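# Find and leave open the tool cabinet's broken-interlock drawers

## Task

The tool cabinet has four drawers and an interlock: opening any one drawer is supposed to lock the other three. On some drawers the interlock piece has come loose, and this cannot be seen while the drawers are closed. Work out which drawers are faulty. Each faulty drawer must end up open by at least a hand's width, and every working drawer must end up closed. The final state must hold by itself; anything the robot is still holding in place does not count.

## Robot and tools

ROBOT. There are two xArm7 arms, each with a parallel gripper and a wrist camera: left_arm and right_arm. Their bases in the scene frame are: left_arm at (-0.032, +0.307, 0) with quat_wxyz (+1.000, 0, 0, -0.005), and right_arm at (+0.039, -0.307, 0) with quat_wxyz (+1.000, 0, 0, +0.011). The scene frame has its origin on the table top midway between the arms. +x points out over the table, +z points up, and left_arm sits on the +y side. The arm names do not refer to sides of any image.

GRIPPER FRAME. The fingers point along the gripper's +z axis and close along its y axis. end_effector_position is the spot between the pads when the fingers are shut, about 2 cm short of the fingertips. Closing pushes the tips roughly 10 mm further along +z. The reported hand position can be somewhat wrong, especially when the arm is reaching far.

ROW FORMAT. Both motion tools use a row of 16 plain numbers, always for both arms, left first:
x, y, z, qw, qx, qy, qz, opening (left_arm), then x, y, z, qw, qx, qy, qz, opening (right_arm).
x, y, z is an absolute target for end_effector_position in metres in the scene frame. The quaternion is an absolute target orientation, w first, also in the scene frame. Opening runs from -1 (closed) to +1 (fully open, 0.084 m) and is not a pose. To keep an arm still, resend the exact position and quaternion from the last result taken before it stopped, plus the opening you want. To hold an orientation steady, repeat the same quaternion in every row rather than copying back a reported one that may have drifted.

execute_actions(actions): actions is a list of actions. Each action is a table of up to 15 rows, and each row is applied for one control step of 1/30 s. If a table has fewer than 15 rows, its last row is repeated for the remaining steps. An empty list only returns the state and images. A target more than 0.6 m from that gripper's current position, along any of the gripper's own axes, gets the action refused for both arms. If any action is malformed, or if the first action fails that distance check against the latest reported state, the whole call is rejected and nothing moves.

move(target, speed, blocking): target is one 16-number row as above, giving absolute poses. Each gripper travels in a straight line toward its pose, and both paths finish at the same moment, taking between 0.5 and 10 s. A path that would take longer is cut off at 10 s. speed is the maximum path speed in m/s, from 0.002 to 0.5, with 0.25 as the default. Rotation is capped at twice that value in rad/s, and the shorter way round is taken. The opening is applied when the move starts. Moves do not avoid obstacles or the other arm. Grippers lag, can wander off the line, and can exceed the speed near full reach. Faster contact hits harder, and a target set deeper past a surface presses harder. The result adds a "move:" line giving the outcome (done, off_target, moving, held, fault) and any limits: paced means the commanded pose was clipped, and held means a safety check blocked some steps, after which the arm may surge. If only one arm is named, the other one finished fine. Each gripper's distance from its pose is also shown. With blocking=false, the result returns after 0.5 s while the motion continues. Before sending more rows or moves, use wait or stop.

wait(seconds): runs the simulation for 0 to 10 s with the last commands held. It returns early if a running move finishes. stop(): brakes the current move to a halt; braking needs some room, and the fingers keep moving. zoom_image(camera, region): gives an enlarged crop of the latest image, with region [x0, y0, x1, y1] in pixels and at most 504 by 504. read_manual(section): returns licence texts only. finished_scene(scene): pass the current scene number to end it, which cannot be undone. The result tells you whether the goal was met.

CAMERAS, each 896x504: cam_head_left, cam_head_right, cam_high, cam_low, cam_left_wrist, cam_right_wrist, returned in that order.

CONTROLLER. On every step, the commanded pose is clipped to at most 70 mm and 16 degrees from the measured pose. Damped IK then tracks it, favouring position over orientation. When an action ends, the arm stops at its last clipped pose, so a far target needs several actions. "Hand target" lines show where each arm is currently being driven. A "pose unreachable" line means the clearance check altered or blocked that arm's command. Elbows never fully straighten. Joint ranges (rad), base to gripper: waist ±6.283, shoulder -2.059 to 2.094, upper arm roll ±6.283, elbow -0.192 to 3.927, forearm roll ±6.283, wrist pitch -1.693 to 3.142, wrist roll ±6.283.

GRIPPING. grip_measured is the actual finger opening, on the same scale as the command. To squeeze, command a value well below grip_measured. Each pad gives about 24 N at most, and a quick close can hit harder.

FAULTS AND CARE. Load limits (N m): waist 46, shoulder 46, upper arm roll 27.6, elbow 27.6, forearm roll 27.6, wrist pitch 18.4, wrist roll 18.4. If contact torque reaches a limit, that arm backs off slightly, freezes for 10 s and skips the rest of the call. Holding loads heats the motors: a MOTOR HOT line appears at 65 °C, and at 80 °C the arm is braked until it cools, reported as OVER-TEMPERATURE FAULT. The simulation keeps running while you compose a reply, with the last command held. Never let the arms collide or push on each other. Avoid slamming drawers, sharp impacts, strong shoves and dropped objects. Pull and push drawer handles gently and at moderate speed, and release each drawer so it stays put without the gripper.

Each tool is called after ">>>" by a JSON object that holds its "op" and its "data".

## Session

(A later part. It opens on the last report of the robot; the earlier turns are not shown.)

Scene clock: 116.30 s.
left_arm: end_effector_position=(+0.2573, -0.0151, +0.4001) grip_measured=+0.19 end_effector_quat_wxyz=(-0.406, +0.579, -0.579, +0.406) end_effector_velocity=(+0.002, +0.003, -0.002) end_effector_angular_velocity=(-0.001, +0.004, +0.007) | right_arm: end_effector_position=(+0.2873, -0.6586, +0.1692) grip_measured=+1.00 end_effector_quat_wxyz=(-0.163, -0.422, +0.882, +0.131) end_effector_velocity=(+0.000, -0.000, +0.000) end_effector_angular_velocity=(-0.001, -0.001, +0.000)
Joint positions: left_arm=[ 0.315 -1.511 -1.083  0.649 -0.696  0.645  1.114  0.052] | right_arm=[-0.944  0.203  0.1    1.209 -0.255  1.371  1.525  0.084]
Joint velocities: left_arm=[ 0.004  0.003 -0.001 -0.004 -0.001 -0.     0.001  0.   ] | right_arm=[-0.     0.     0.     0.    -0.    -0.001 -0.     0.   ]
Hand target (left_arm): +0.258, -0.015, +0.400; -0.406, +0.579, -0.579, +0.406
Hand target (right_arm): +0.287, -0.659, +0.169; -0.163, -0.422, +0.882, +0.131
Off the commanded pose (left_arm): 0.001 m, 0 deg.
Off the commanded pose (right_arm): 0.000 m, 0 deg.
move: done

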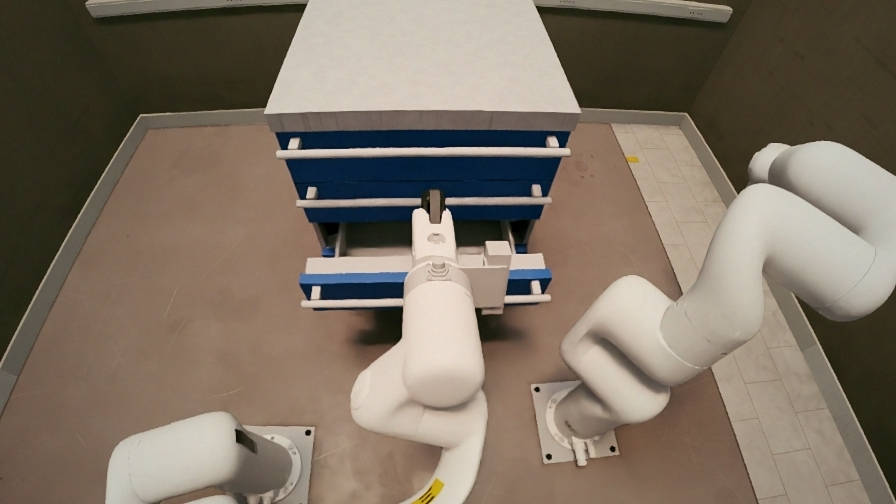

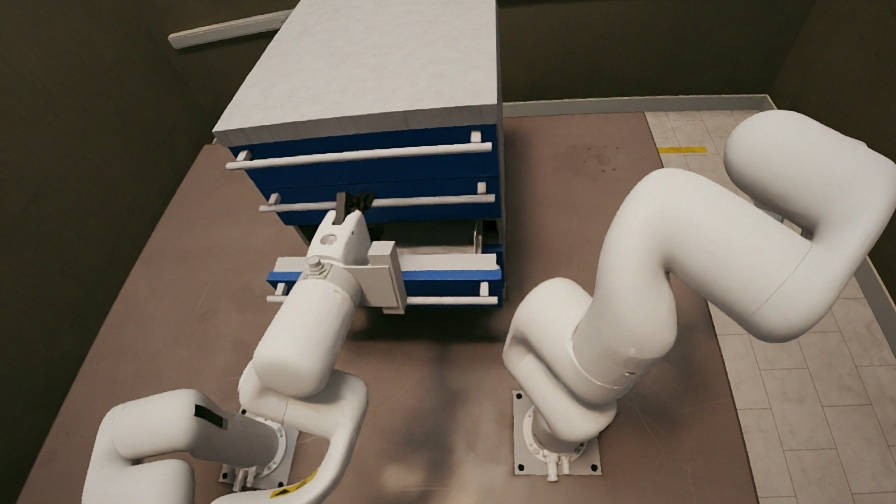

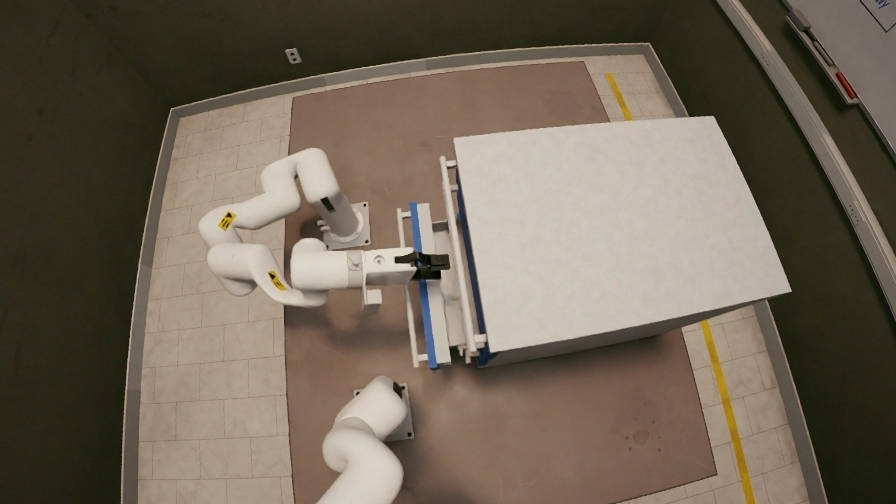

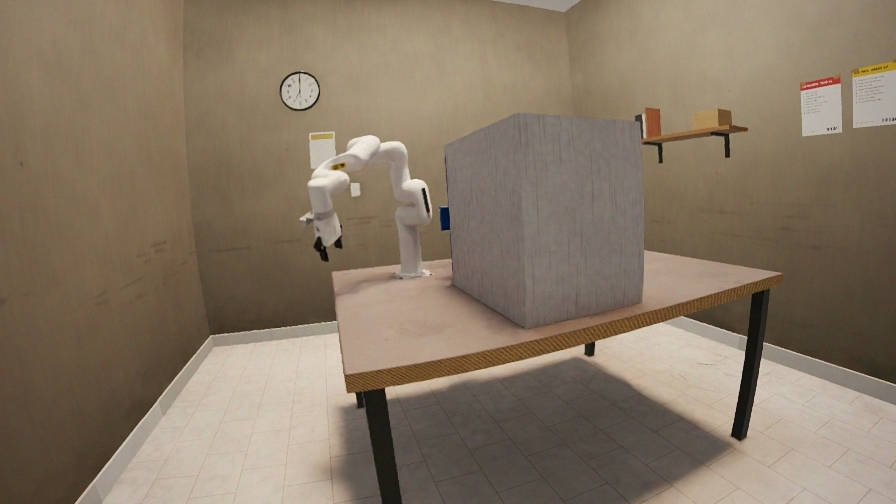

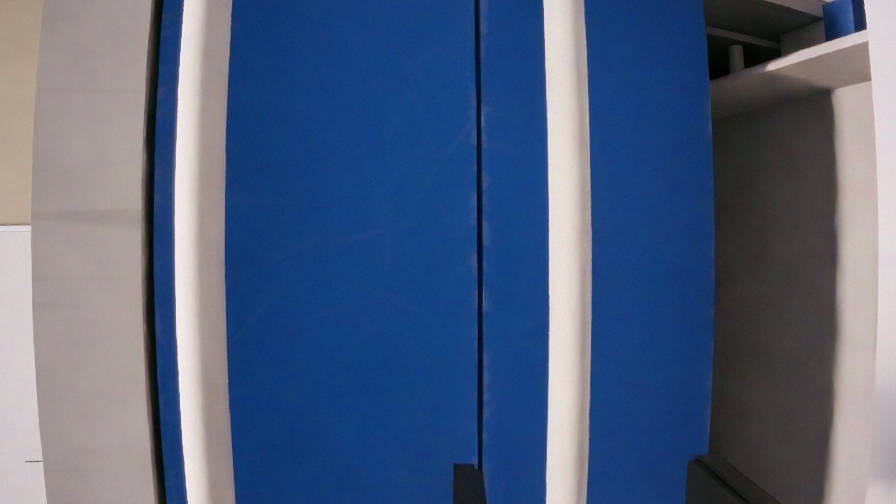

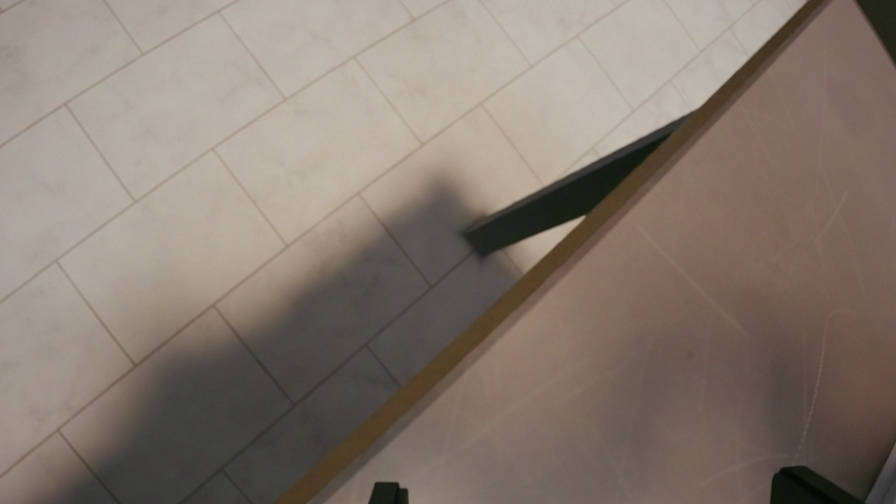

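>>> {"op": "execute_actions", "data": {"actions": []}}

Scene clock: 132.63 s.
left_arm: end_effector_position=(+0.2577, -0.0148, +0.3999) grip_measured=+0.19 end_effector_quat_wxyz=(-0.406, +0.579, -0.579, +0.406) end_effector_velocity=(+0.000, +0.000, -0.000) end_effector_angular_velocity=(+0.000, +0.000, +0.000) | right_arm: end_effector_position=(+0.2873, -0.6586, +0.1692) grip_measured=+1.00 end_effector_quat_wxyz=(-0.163, -0.422, +0.882, +0.131) end_effector_velocity=(+0.000, -0.000, +0.000) end_effector_angular_velocity=(-0.001, -0.000, -0.001)
Joint positions: left_arm=[ 0.316 -1.511 -1.083  0.649 -0.696  0.644  1.114  0.052] | right_arm=[-0.944  0.203  0.1    1.209 -0.255  1.371  1.525  0.084]
Joint velocities: left_arm=[-0.  0.  0. -0.  0.  0.  0. -0.] | right_arm=[ 0.     0.    -0.     0.    -0.     0.     0.001 -0.   ]
Hand target (left_arm): +0.258, -0.015, +0.400; -0.406, +0.579, -0.579, +0.406
Hand target (right_arm): +0.287, -0.659, +0.169; -0.163, -0.422, +0.882, +0.131
Off the commanded pose (left_arm): 0.000 m, 0 deg.
Off the commanded pose (right_arm): 0.000 m, 0 deg.

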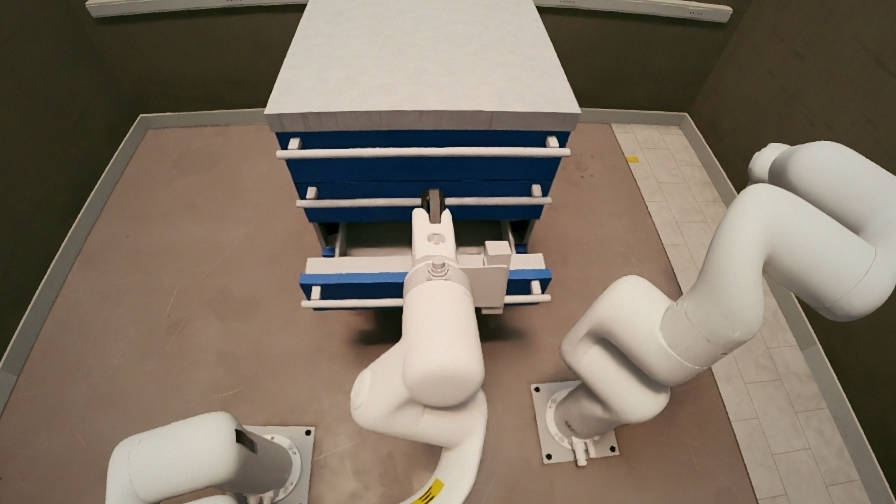

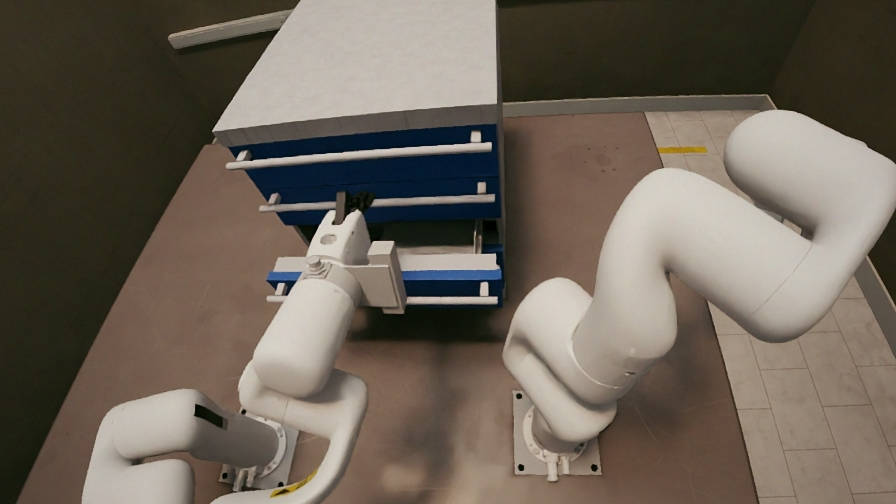

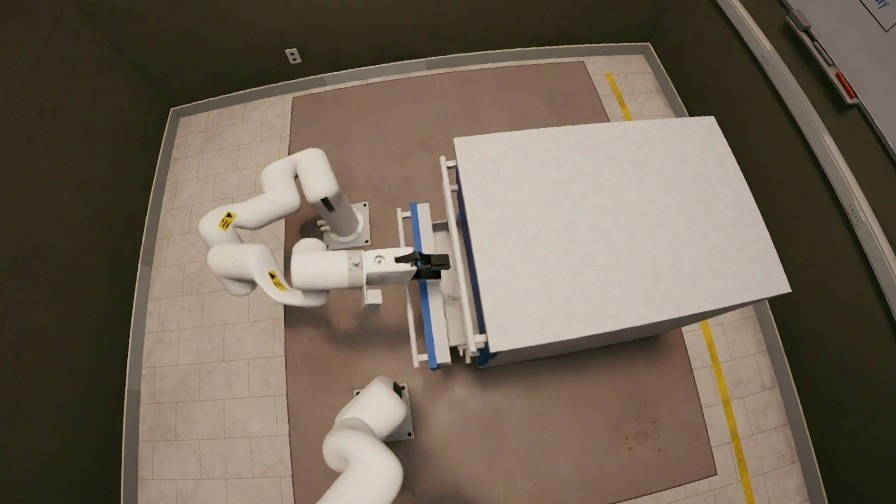

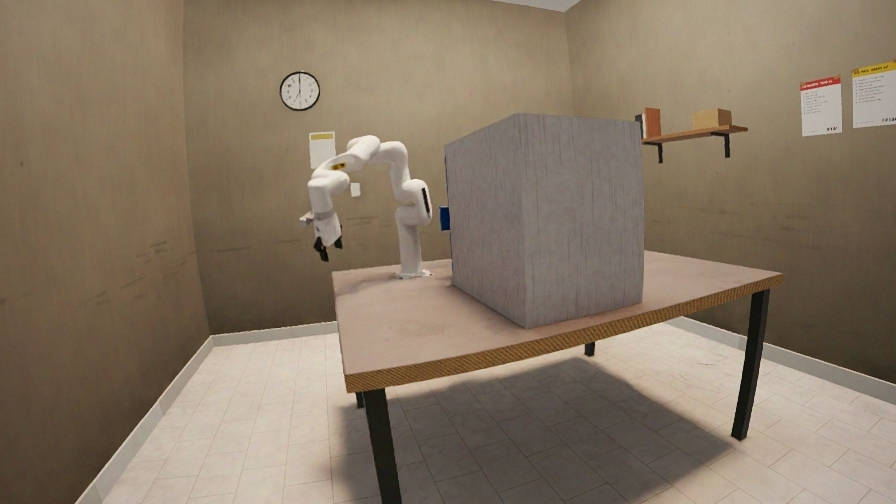

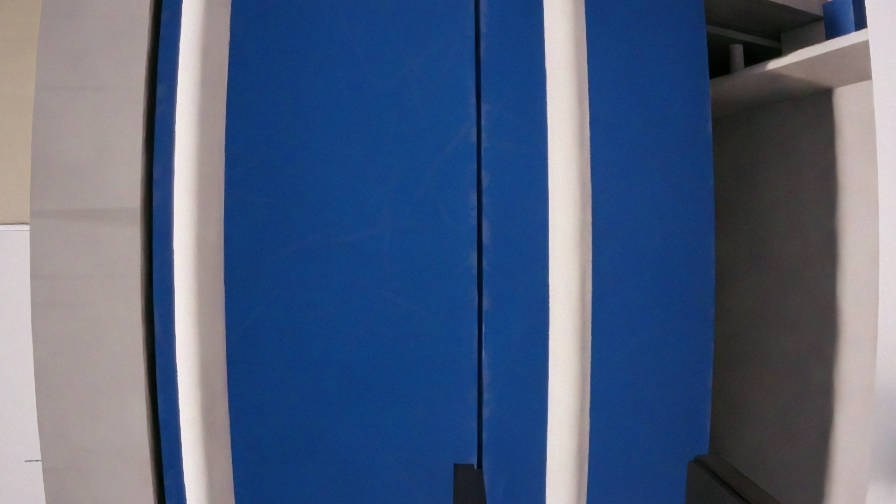

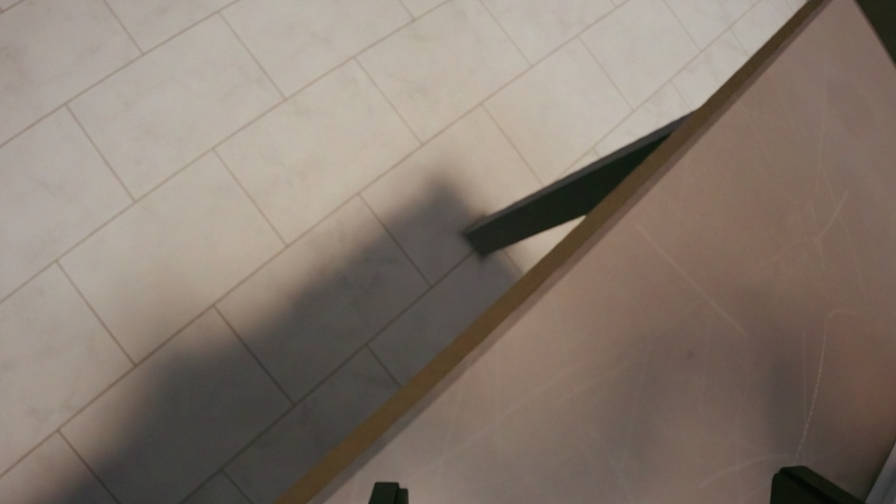

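>>> {"op": "move", "data": {"target": [0.297,-0.015,0.386,0.406,-0.579,0.579,-0.406,0.2,0.2873,-0.6586,0.1692,-0.163,-0.422,0.882,0.131,1], "speed": 0.09}}

>>> {"op": "execute_actions", "data": {"actions": [[[0.297,-0.015,0.386,0.406,-0.579,0.579,-0.406,-1,0.2873,-0.6586,0.1692,-0.163,-0.422,0.882,0.131,1]],[[0.297,-0.015,0.386,0.406,-0.579,0.579,-0.406,-1,0.2873,-0.6586,0.1692,-0.163,-0.422,0.882,0.131,1]]]}}

>>> {"op": "move", "data": {"target": [0.285,-0.015,0.386,0.406,-0.579,0.579,-0.406,-1,0.2873,-0.6586,0.1692,-0.163,-0.422,0.882,0.131,1], "speed": 0.02}}

Scene clock: 142.33 s.
left_arm: end_effector_position=(+0.2966, -0.0152, +0.3863) grip_measured=+0.19 end_effector_quat_wxyz=(-0.406, +0.579, -0.579, +0.406) end_effector_velocity=(+0.000, +0.000, -0.000) end_effector_angular_velocity=(+0.000, -0.000, -0.000) | right_arm: end_effector_position=(+0.2873, -0.6586, +0.1692) grip_measured=+1.00 end_effector_quat_wxyz=(-0.163, -0.422, +0.882, +0.131) end_effector_velocity=(-0.001, +0.000, -0.000) end_effector_angular_velocity=(+0.001, +0.001, -0.003)
Joint positions: left_arm=[ 0.406 -1.423 -1.154  0.656 -0.757  0.514  1.158  0.052] | right_arm=[-0.944  0.203  0.1    1.209 -0.255  1.371  1.525  0.084]
Joint velocities: left_arm=[ 0.001  0.001 -0.001 -0.001 -0.001 -0.002  0.001  0.   ] | right_arm=[-0.001  0.    -0.    -0.001  0.     0.001  0.001  0.   ]
Hand target (left_arm): +0.297, -0.015, +0.386; -0.406, +0.579, -0.579, +0.406
Hand target (right_arm): +0.287, -0.659, +0.169; -0.163, -0.422, +0.882, +0.131
Off the commanded pose (left_arm): 0.001 m, 0 deg.
Off the commanded pose (right_arm): 0.000 m, 0 deg.
move: done

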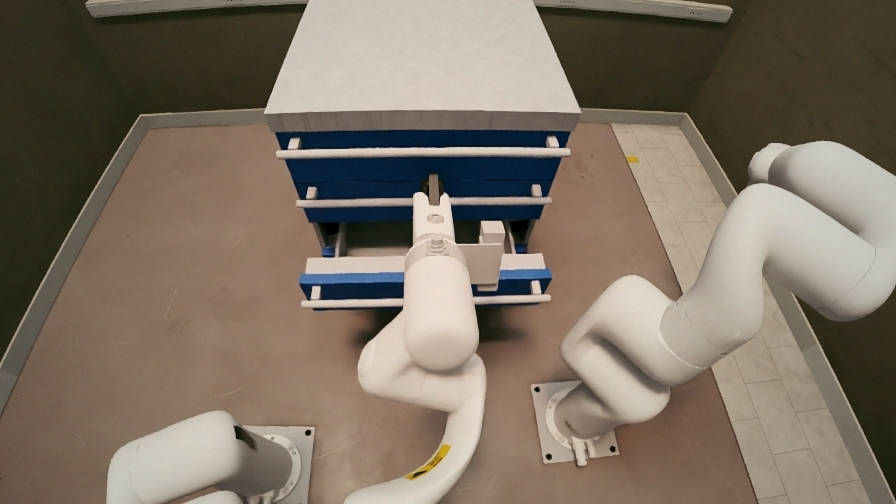

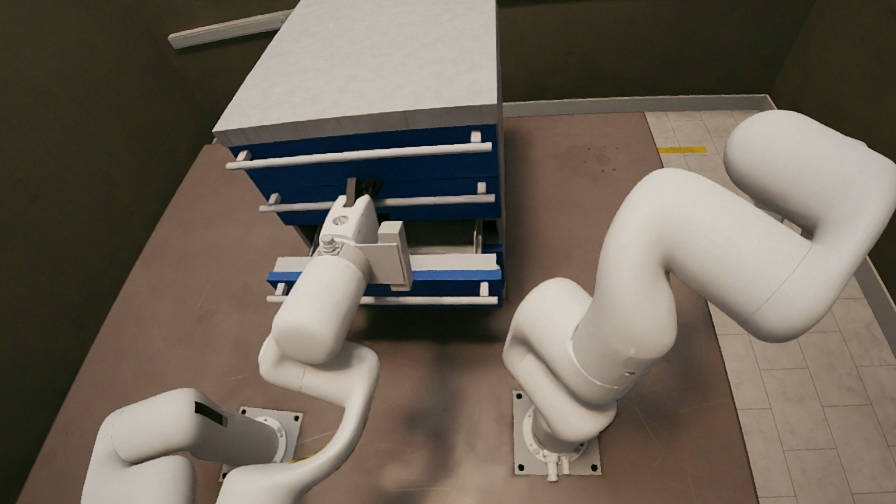

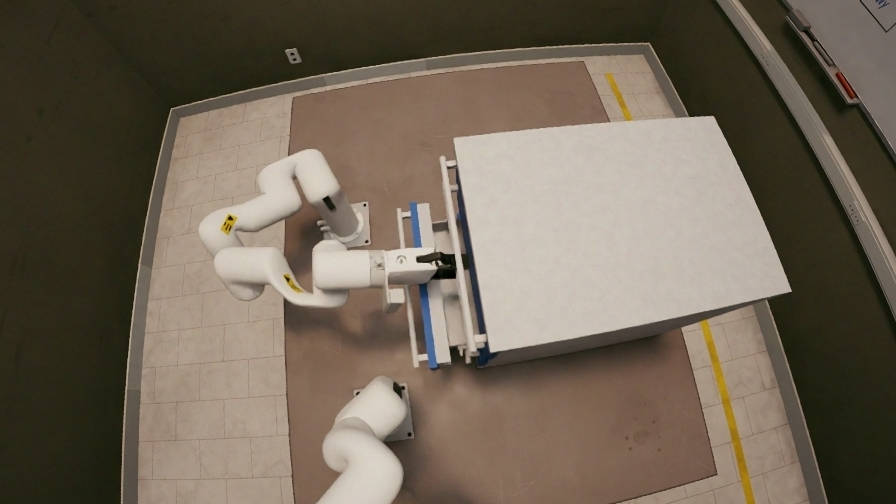

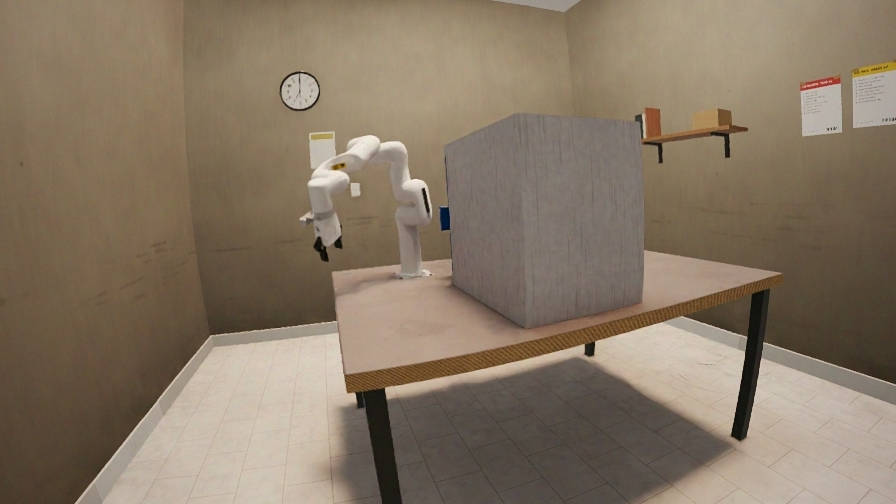

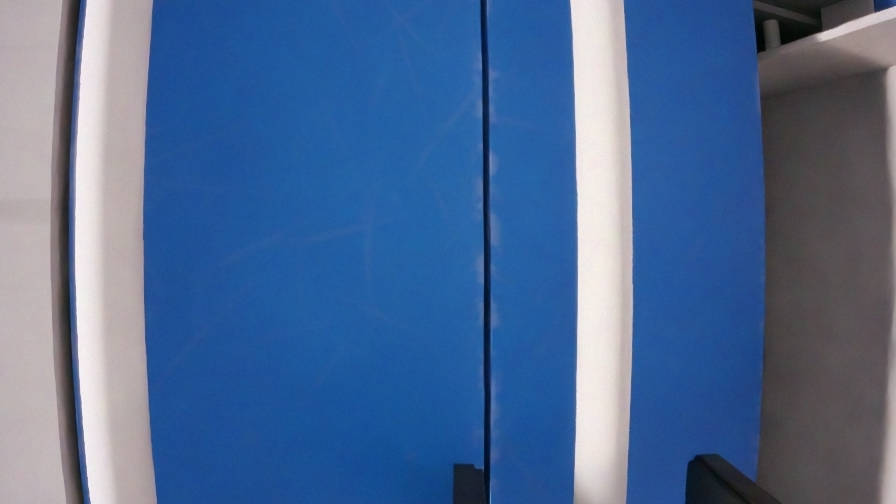

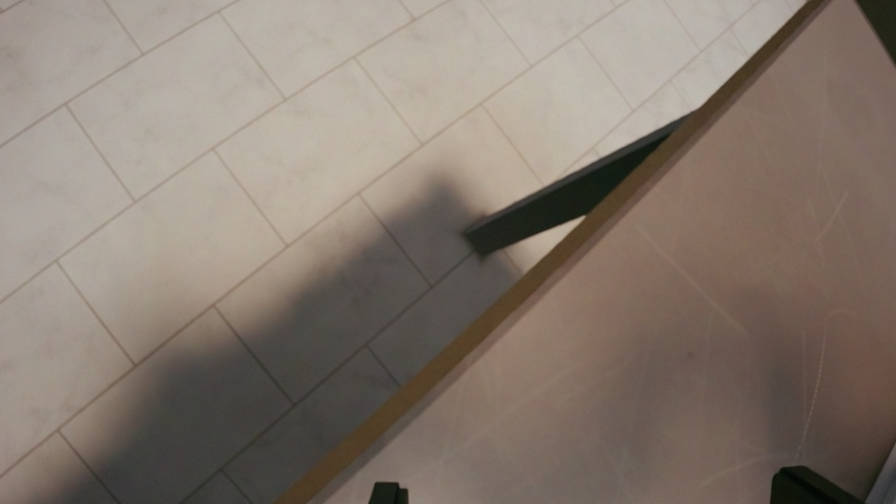

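Scene clock: 143.33 s.
left_arm: end_effector_position=(+0.2969, -0.0150, +0.3858) grip_measured=-0.74 end_effector_quat_wxyz=(-0.406, +0.579, -0.579, +0.406) end_effector_velocity=(+0.000, +0.000, +0.000) end_effector_angular_velocity=(-0.000, -0.000, -0.000) | right_arm: end_effector_position=(+0.2873, -0.6586, +0.1692) grip_measured=+1.00 end_effector_quat_wxyz=(-0.163, -0.422, +0.882, +0.131) end_effector_velocity=(-0.000, +0.001, -0.001) end_effector_angular_velocity=(+0.001, +0.001, +0.001)
Joint positions: left_arm=[ 0.406 -1.422 -1.155  0.656 -0.758  0.514  1.158  0.011] | right_arm=[-0.944  0.203  0.1    1.209 -0.255  1.371  1.525  0.084]
Joint velocities: left_arm=[ 0.  0.  0.  0. -0. -0.  0.  0.] | right_arm=[ 0.001 -0.    -0.    -0.002  0.    -0.    -0.    -0.   ]
Hand target (left_arm): +0.297, -0.015, +0.386; -0.406, +0.579, -0.579, +0.406
Hand target (right_arm): +0.287, -0.659, +0.169; -0.163, -0.422, +0.882, +0.131
Off the commanded pose (left_arm): 0.000 m, 0 deg.
Off the commanded pose (right_arm): 0.000 m, 0 deg.

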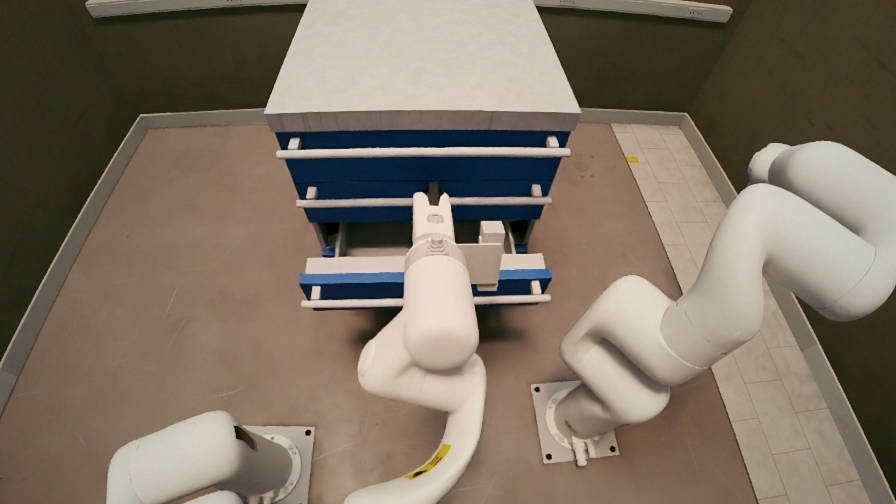

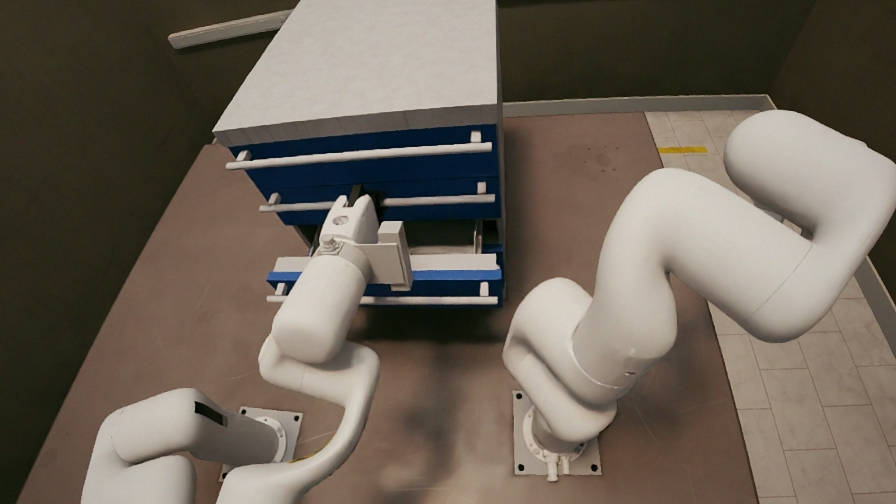

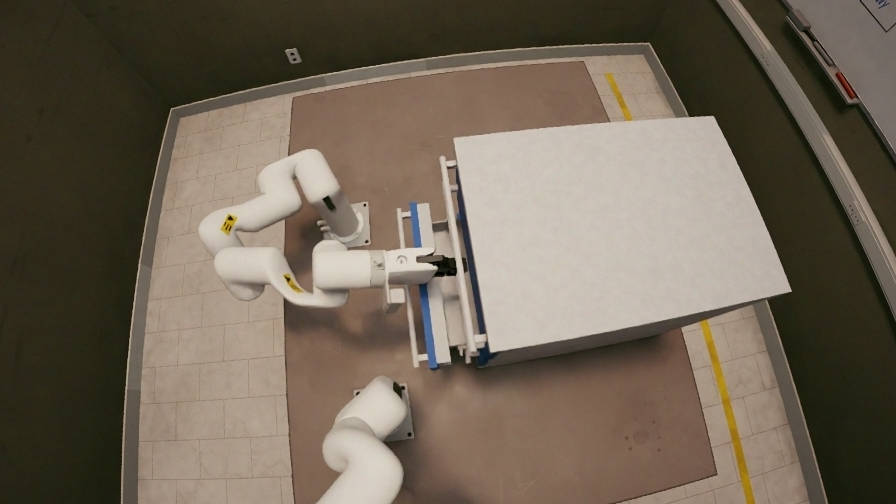

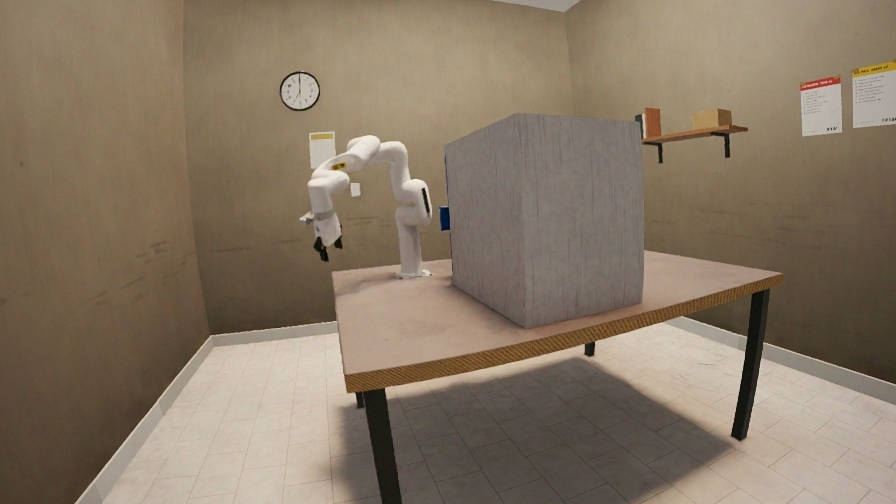

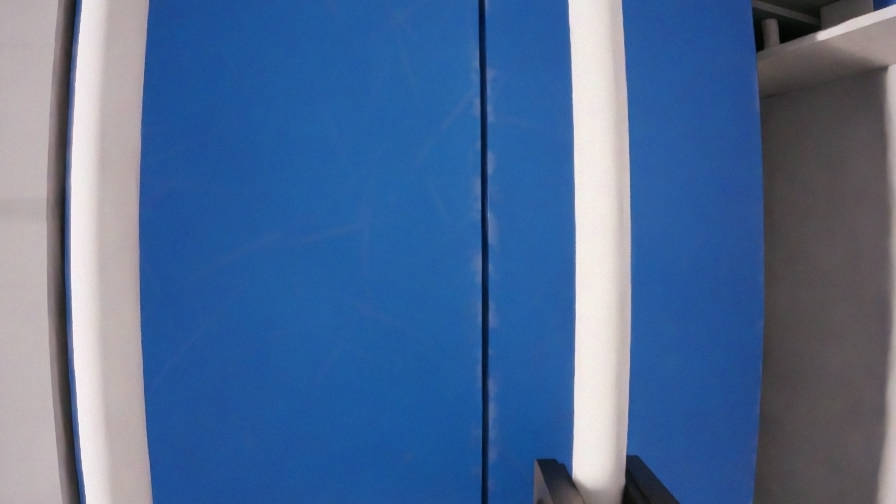

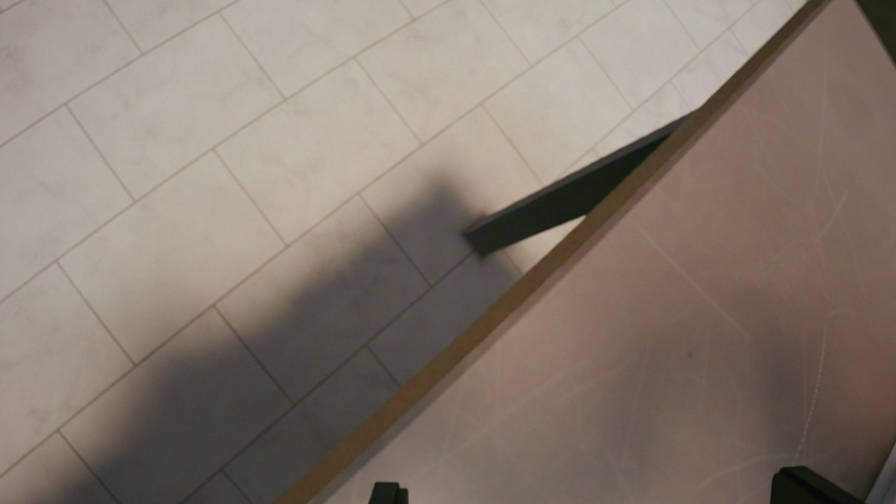

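Scene clock: 144.17 s.
left_arm: end_effector_position=(+0.2851, -0.0150, +0.3859) grip_measured=-0.74 end_effector_quat_wxyz=(-0.406, +0.579, -0.579, +0.406) end_effector_velocity=(-0.000, +0.000, +0.000) end_effector_angular_velocity=(-0.001, -0.001, +0.001) | right_arm: end_effector_position=(+0.2873, -0.6586, +0.1692) grip_measured=+1.00 end_effector_quat_wxyz=(-0.163, -0.422, +0.882, +0.131) end_effector_velocity=(+0.001, -0.000, +0.000) end_effector_angular_velocity=(-0.001, -0.001, +0.001)
Joint positions: left_arm=[ 0.374 -1.453 -1.143  0.644 -0.746  0.548  1.141  0.011] | right_arm=[-0.944  0.203  0.1    1.209 -0.255  1.371  1.525  0.084]
Joint velocities: left_arm=[ 0.    -0.001  0.001  0.     0.     0.001 -0.001  0.   ] | right_arm=[ 0.001 -0.    -0.     0.001  0.    -0.001 -0.     0.   ]
Hand target (left_arm): +0.285, -0.015, +0.386; -0.406, +0.579, -0.579, +0.406
Hand target (right_arm): +0.287, -0.659, +0.169; -0.163, -0.422, +0.882, +0.131
Off the commanded pose (left_arm): 0.000 m, 0 deg.
Off the commanded pose (right_arm): 0.000 m, 0 deg.
move: done

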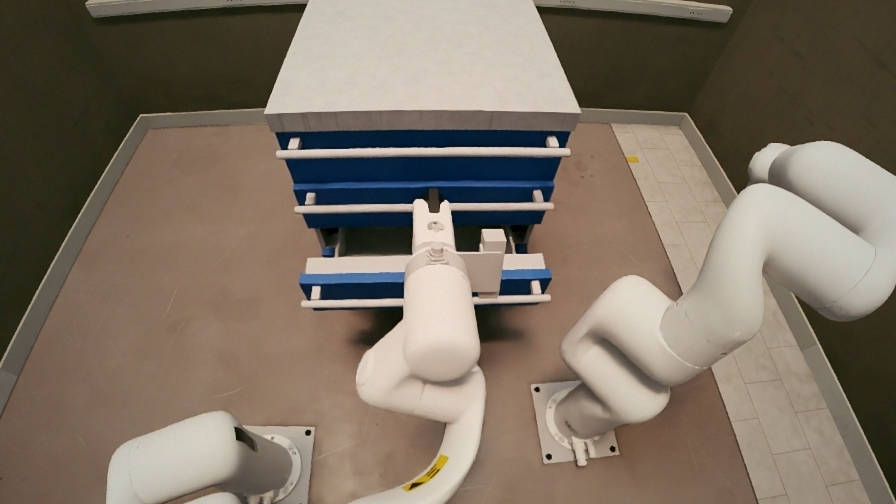

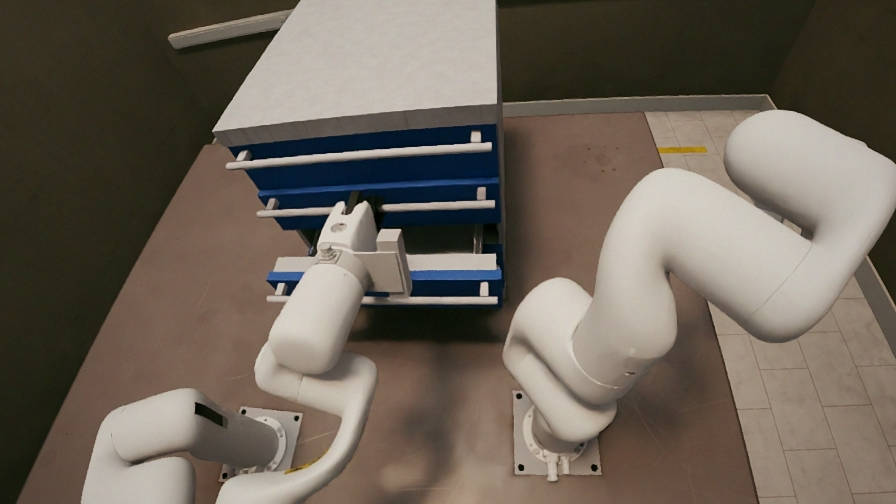

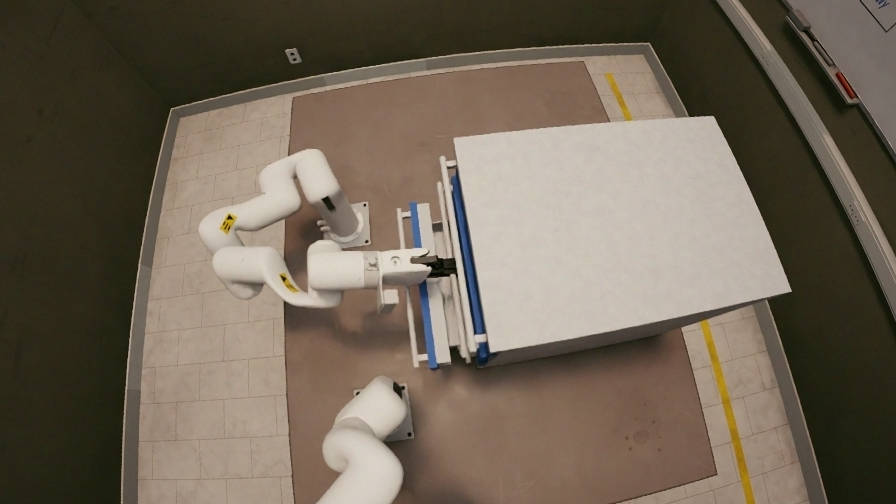

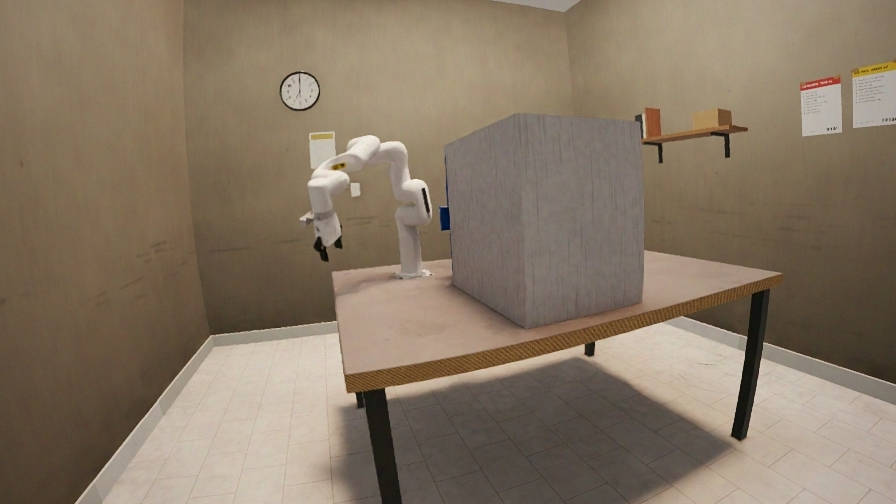

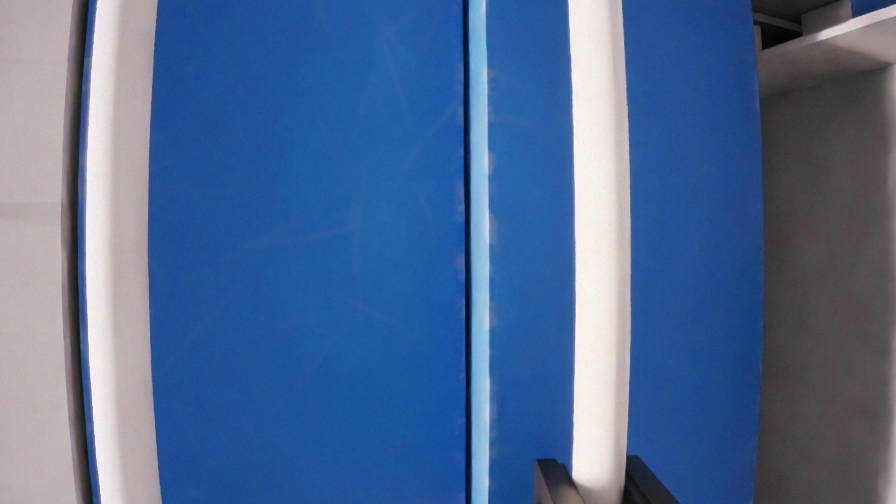

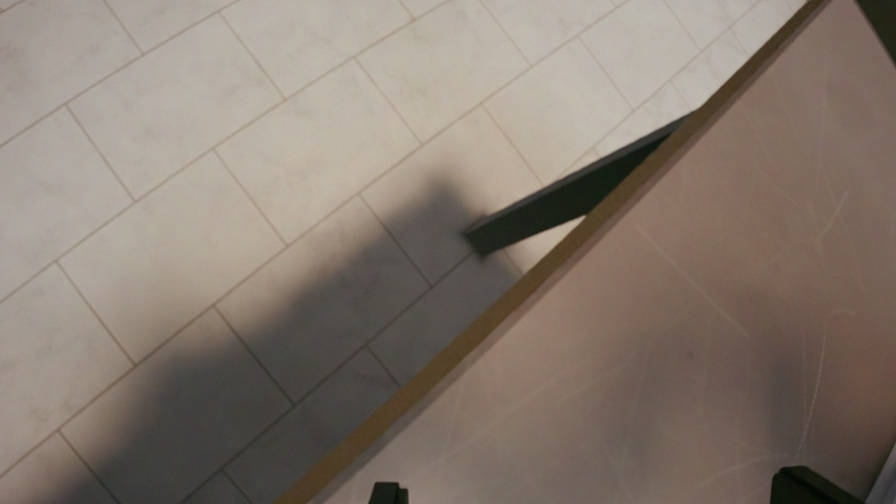

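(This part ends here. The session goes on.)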